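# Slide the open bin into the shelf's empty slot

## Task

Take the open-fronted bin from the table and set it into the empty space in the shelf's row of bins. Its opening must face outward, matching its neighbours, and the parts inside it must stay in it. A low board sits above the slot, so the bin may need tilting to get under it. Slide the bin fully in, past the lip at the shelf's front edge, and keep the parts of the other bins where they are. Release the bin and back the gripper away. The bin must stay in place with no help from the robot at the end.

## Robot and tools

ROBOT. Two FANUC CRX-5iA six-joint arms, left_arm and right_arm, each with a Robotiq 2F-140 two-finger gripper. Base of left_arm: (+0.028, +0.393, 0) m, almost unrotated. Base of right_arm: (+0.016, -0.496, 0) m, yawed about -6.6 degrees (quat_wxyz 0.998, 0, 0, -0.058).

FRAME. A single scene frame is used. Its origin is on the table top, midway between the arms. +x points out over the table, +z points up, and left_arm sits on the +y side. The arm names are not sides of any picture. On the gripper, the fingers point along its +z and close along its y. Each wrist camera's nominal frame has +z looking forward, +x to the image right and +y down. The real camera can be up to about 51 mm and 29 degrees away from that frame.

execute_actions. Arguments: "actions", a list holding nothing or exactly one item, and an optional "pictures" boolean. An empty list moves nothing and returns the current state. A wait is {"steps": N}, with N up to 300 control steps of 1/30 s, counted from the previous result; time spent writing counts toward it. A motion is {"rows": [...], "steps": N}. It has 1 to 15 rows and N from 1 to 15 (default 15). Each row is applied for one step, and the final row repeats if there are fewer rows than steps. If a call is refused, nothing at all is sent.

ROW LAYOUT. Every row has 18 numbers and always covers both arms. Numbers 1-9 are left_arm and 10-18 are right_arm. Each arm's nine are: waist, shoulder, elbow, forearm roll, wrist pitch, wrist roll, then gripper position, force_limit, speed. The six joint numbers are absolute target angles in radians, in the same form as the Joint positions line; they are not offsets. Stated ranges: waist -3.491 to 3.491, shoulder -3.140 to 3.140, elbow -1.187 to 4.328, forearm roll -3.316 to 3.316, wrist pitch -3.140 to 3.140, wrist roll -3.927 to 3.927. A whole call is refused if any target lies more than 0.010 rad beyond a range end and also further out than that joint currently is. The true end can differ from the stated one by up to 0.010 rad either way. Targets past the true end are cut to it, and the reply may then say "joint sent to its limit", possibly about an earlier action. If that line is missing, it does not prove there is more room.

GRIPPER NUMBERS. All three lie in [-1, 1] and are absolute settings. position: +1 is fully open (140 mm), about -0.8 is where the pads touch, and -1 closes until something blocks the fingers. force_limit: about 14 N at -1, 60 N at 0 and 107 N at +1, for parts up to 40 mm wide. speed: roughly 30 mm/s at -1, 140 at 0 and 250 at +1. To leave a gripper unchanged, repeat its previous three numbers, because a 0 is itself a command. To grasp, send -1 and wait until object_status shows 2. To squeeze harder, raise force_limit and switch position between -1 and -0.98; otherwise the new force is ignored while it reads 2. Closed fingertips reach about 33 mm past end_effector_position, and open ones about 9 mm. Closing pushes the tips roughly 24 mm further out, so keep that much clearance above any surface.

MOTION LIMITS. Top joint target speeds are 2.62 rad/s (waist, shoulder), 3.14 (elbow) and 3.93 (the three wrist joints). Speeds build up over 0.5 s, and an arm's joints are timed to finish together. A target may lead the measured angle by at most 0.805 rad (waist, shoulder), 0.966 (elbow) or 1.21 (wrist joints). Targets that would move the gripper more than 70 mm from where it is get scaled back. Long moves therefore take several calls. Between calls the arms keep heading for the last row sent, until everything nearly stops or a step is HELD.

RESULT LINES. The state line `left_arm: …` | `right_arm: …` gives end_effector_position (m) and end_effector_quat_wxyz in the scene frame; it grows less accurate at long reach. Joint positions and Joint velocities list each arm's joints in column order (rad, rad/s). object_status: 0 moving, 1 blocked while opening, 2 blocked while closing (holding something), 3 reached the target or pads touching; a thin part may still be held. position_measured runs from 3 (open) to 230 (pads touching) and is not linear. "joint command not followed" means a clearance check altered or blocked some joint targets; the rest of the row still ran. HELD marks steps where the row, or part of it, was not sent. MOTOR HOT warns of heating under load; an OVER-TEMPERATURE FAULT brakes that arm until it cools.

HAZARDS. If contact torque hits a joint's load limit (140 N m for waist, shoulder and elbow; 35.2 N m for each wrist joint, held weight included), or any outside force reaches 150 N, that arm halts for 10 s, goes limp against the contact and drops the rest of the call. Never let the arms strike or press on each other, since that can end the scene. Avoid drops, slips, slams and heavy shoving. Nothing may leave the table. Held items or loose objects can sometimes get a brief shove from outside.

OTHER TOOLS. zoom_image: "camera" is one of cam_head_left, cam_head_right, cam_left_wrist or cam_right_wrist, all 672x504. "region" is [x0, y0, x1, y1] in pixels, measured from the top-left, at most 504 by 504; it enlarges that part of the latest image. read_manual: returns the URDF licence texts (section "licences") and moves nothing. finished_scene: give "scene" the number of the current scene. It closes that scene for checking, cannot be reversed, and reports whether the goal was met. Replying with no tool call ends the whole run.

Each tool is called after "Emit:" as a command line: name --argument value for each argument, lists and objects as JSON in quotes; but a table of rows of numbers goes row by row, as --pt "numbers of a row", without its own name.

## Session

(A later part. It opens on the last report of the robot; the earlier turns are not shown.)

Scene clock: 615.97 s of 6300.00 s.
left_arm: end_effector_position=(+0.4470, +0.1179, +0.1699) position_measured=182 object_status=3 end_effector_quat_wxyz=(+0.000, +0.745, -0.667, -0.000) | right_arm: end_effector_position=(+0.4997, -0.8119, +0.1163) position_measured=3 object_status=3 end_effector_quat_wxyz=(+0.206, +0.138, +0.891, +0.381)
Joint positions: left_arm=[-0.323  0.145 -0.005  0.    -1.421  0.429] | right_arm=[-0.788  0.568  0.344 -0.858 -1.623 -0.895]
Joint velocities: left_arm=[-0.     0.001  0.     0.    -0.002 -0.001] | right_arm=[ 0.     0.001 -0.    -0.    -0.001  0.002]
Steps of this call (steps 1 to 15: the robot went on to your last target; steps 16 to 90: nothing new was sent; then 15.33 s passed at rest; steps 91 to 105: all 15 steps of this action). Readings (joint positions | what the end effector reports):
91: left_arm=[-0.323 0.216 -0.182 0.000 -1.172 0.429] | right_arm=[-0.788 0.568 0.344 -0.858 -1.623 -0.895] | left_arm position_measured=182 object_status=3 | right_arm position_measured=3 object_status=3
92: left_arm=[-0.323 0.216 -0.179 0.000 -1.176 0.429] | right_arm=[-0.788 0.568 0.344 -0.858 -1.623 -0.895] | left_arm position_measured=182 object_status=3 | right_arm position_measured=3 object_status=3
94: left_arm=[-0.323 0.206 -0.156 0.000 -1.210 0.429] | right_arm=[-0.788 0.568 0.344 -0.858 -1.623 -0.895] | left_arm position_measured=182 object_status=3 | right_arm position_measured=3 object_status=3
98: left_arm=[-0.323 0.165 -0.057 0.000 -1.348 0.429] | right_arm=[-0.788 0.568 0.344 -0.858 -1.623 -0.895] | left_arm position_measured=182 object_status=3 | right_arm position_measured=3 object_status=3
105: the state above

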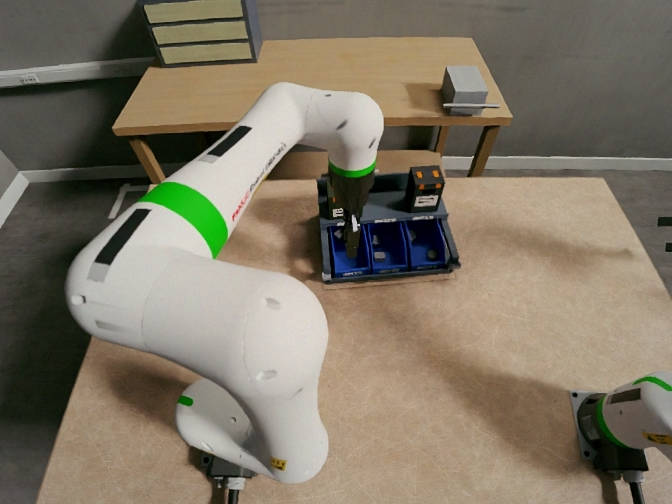

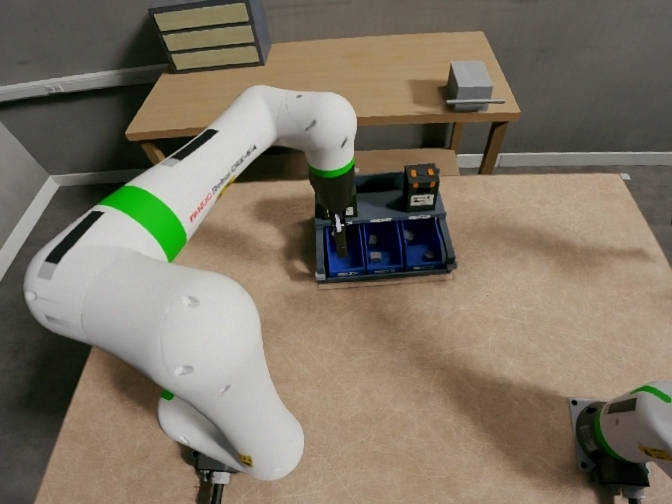

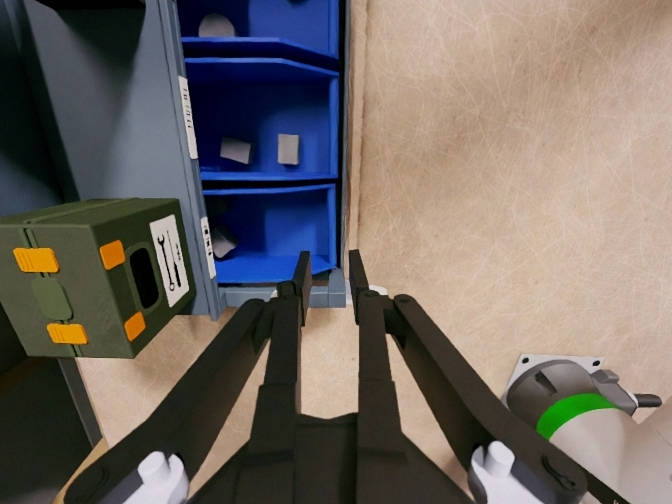

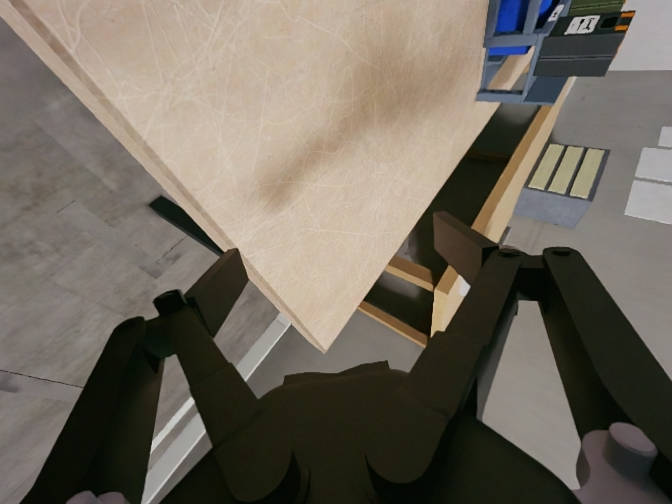

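Emit:
execute_actions --actions '[{"rows":[[0.2,-0.15,0.05,0,-1.6,0.4287,-0.42,0,-0.6,-0.788,0.568,0.344,-0.858,-1.623,-0.895,1,0,0]],"steps":15}]' --pictures false

Emit:
execute_actions --actions '[{"steps":20}]'

Emit:
zoom_image --camera "cam_head_right" --region '[280, 150, 480, 320]'

Scene clock: 622.77 s of 6300.00 s.
left_arm: end_effector_position=(+0.4797, +0.2605, +0.2656) position_measured=182 object_status=3 end_effector_quat_wxyz=(-0.027, +0.839, -0.542, +0.043) | right_arm: end_effector_position=(+0.4997, -0.8119, +0.1163) position_measured=3 object_status=3 end_effector_quat_wxyz=(+0.206, +0.138, +0.891, +0.381)
Joint positions: left_arm=[-0.01  -0.031  0.028 -0.    -1.528  0.429] | right_arm=[-0.788  0.568  0.344 -0.858 -1.623 -0.895]
Joint velocities: left_arm=[ 0.812 -0.458  0.086 -0.001 -0.276  0.001] | right_arm=[ 0.    -0.     0.001 -0.    -0.001  0.   ]
Steps of this call (steps 1 to 15: the robot went on to your last target; steps 16 to 90: nothing new was sent; then 3.30 s passed at rest; steps 91 to 105: all 15 steps of this action). Readings (joint positions | what the end effector reports):
91: left_arm=[-0.323 0.145 -0.005 0.000 -1.421 0.429] | right_arm=[-0.788 0.568 0.344 -0.858 -1.623 -0.895] | left_arm position_measured=182 object_status=3 | right_arm position_measured=3 object_status=3
92: left_arm=[-0.320 0.144 -0.005 -0.000 -1.422 0.429] | right_arm=[-0.788 0.568 0.344 -0.858 -1.623 -0.895] | left_arm position_measured=182 object_status=3 | right_arm position_measured=3 object_status=3
94: left_arm=[-0.298 0.131 -0.003 -0.000 -1.430 0.429] | right_arm=[-0.788 0.568 0.344 -0.858 -1.623 -0.895] | left_arm position_measured=182 object_status=3 | right_arm position_measured=3 object_status=3
98: left_arm=[-0.198 0.075 0.008 -0.000 -1.463 0.429] | right_arm=[-0.788 0.568 0.344 -0.858 -1.623 -0.895] | left_arm position_measured=182 object_status=3 | right_arm position_measured=3 object_status=3
105: the state above

Scene clock: 623.43 s of 6300.00 s.
left_arm: end_effector_position=(+0.4661, +0.3511, +0.3245) position_measured=182 object_status=3 end_effector_quat_wxyz=(-0.053, +0.889, -0.450, +0.067) | right_arm: end_effector_position=(+0.4997, -0.8119, +0.1163) position_measured=3 object_status=3 end_effector_quat_wxyz=(+0.206, +0.138, +0.891, +0.381)
Joint positions: left_arm=[ 0.2   -0.15   0.05  -0.    -1.6    0.429] | right_arm=[-0.788  0.568  0.344 -0.858 -1.623 -0.895]
Joint velocities: left_arm=[ 0.    -0.001  0.    -0.001 -0.    -0.001] | right_arm=[-0.    -0.002 -0.001  0.001 -0.    -0.001]
Steps of this call (steps 1 to 20: the robot went on to your last target). Readings (joint positions | what the end effector reports):
1: left_arm=[0.018 -0.047 0.031 -0.000 -1.538 0.429] | right_arm=[-0.788 0.568 0.344 -0.858 -1.623 -0.895] | left_arm position_measured=182 object_status=3 | right_arm position_measured=3 object_status=3
2: left_arm=[0.045 -0.063 0.034 -0.000 -1.547 0.429] | right_arm=[-0.788 0.568 0.344 -0.858 -1.623 -0.895] | left_arm position_measured=182 object_status=3 | right_arm position_measured=3 object_status=3
4: left_arm=[0.101 -0.094 0.040 -0.000 -1.566 0.429] | right_arm=[-0.788 0.568 0.344 -0.858 -1.623 -0.895] | left_arm position_measured=182 object_status=3 | right_arm position_measured=3 object_status=3
8: left_arm=[0.188 -0.143 0.049 -0.000 -1.596 0.429] | right_arm=[-0.788 0.568 0.344 -0.858 -1.623 -0.895] | left_arm position_measured=182 object_status=3 | right_arm position_measured=3 object_status=3
20: the state above

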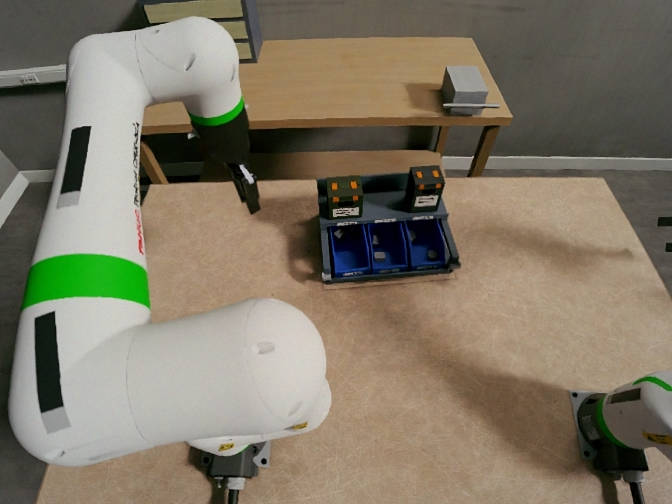

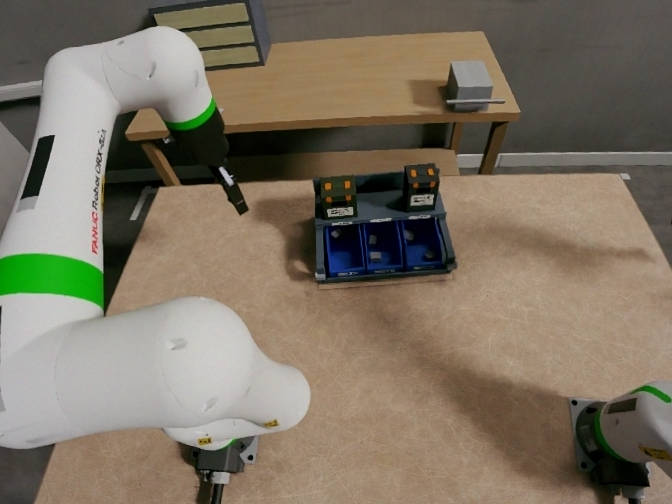

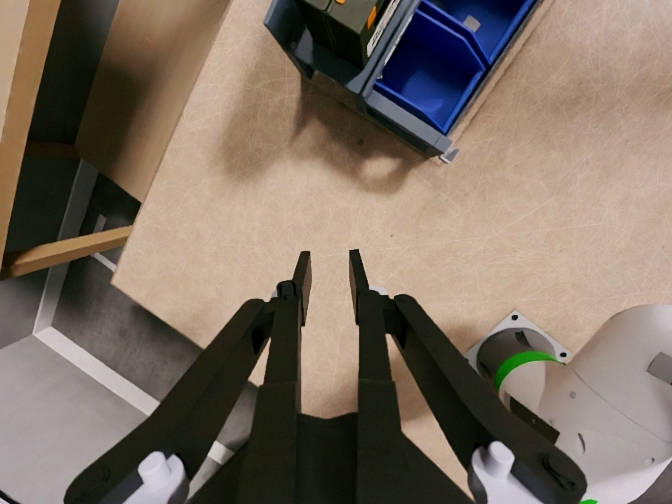

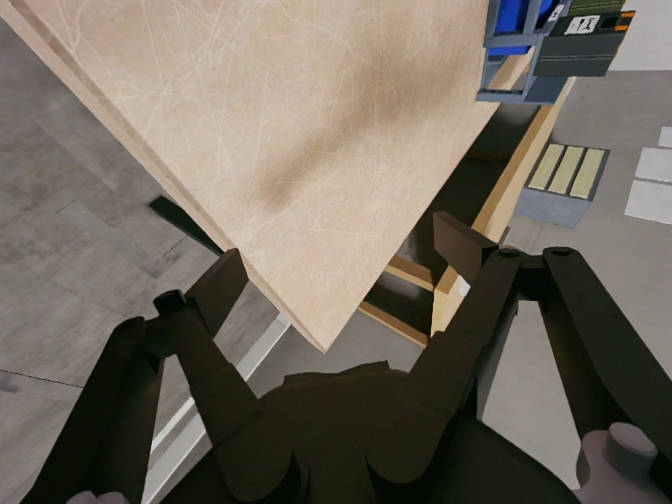

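Region (280, 150, 480, 320) of cam_head_right's 672x504 image, scaled by 2.520, with more detail than that image has; it fills the top 428 rows of this view, and the rest is white.

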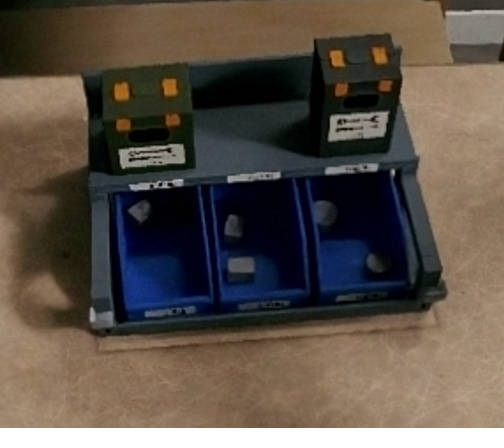

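Emit:
finished_scene --scene 1

The scene is finished: the task was done.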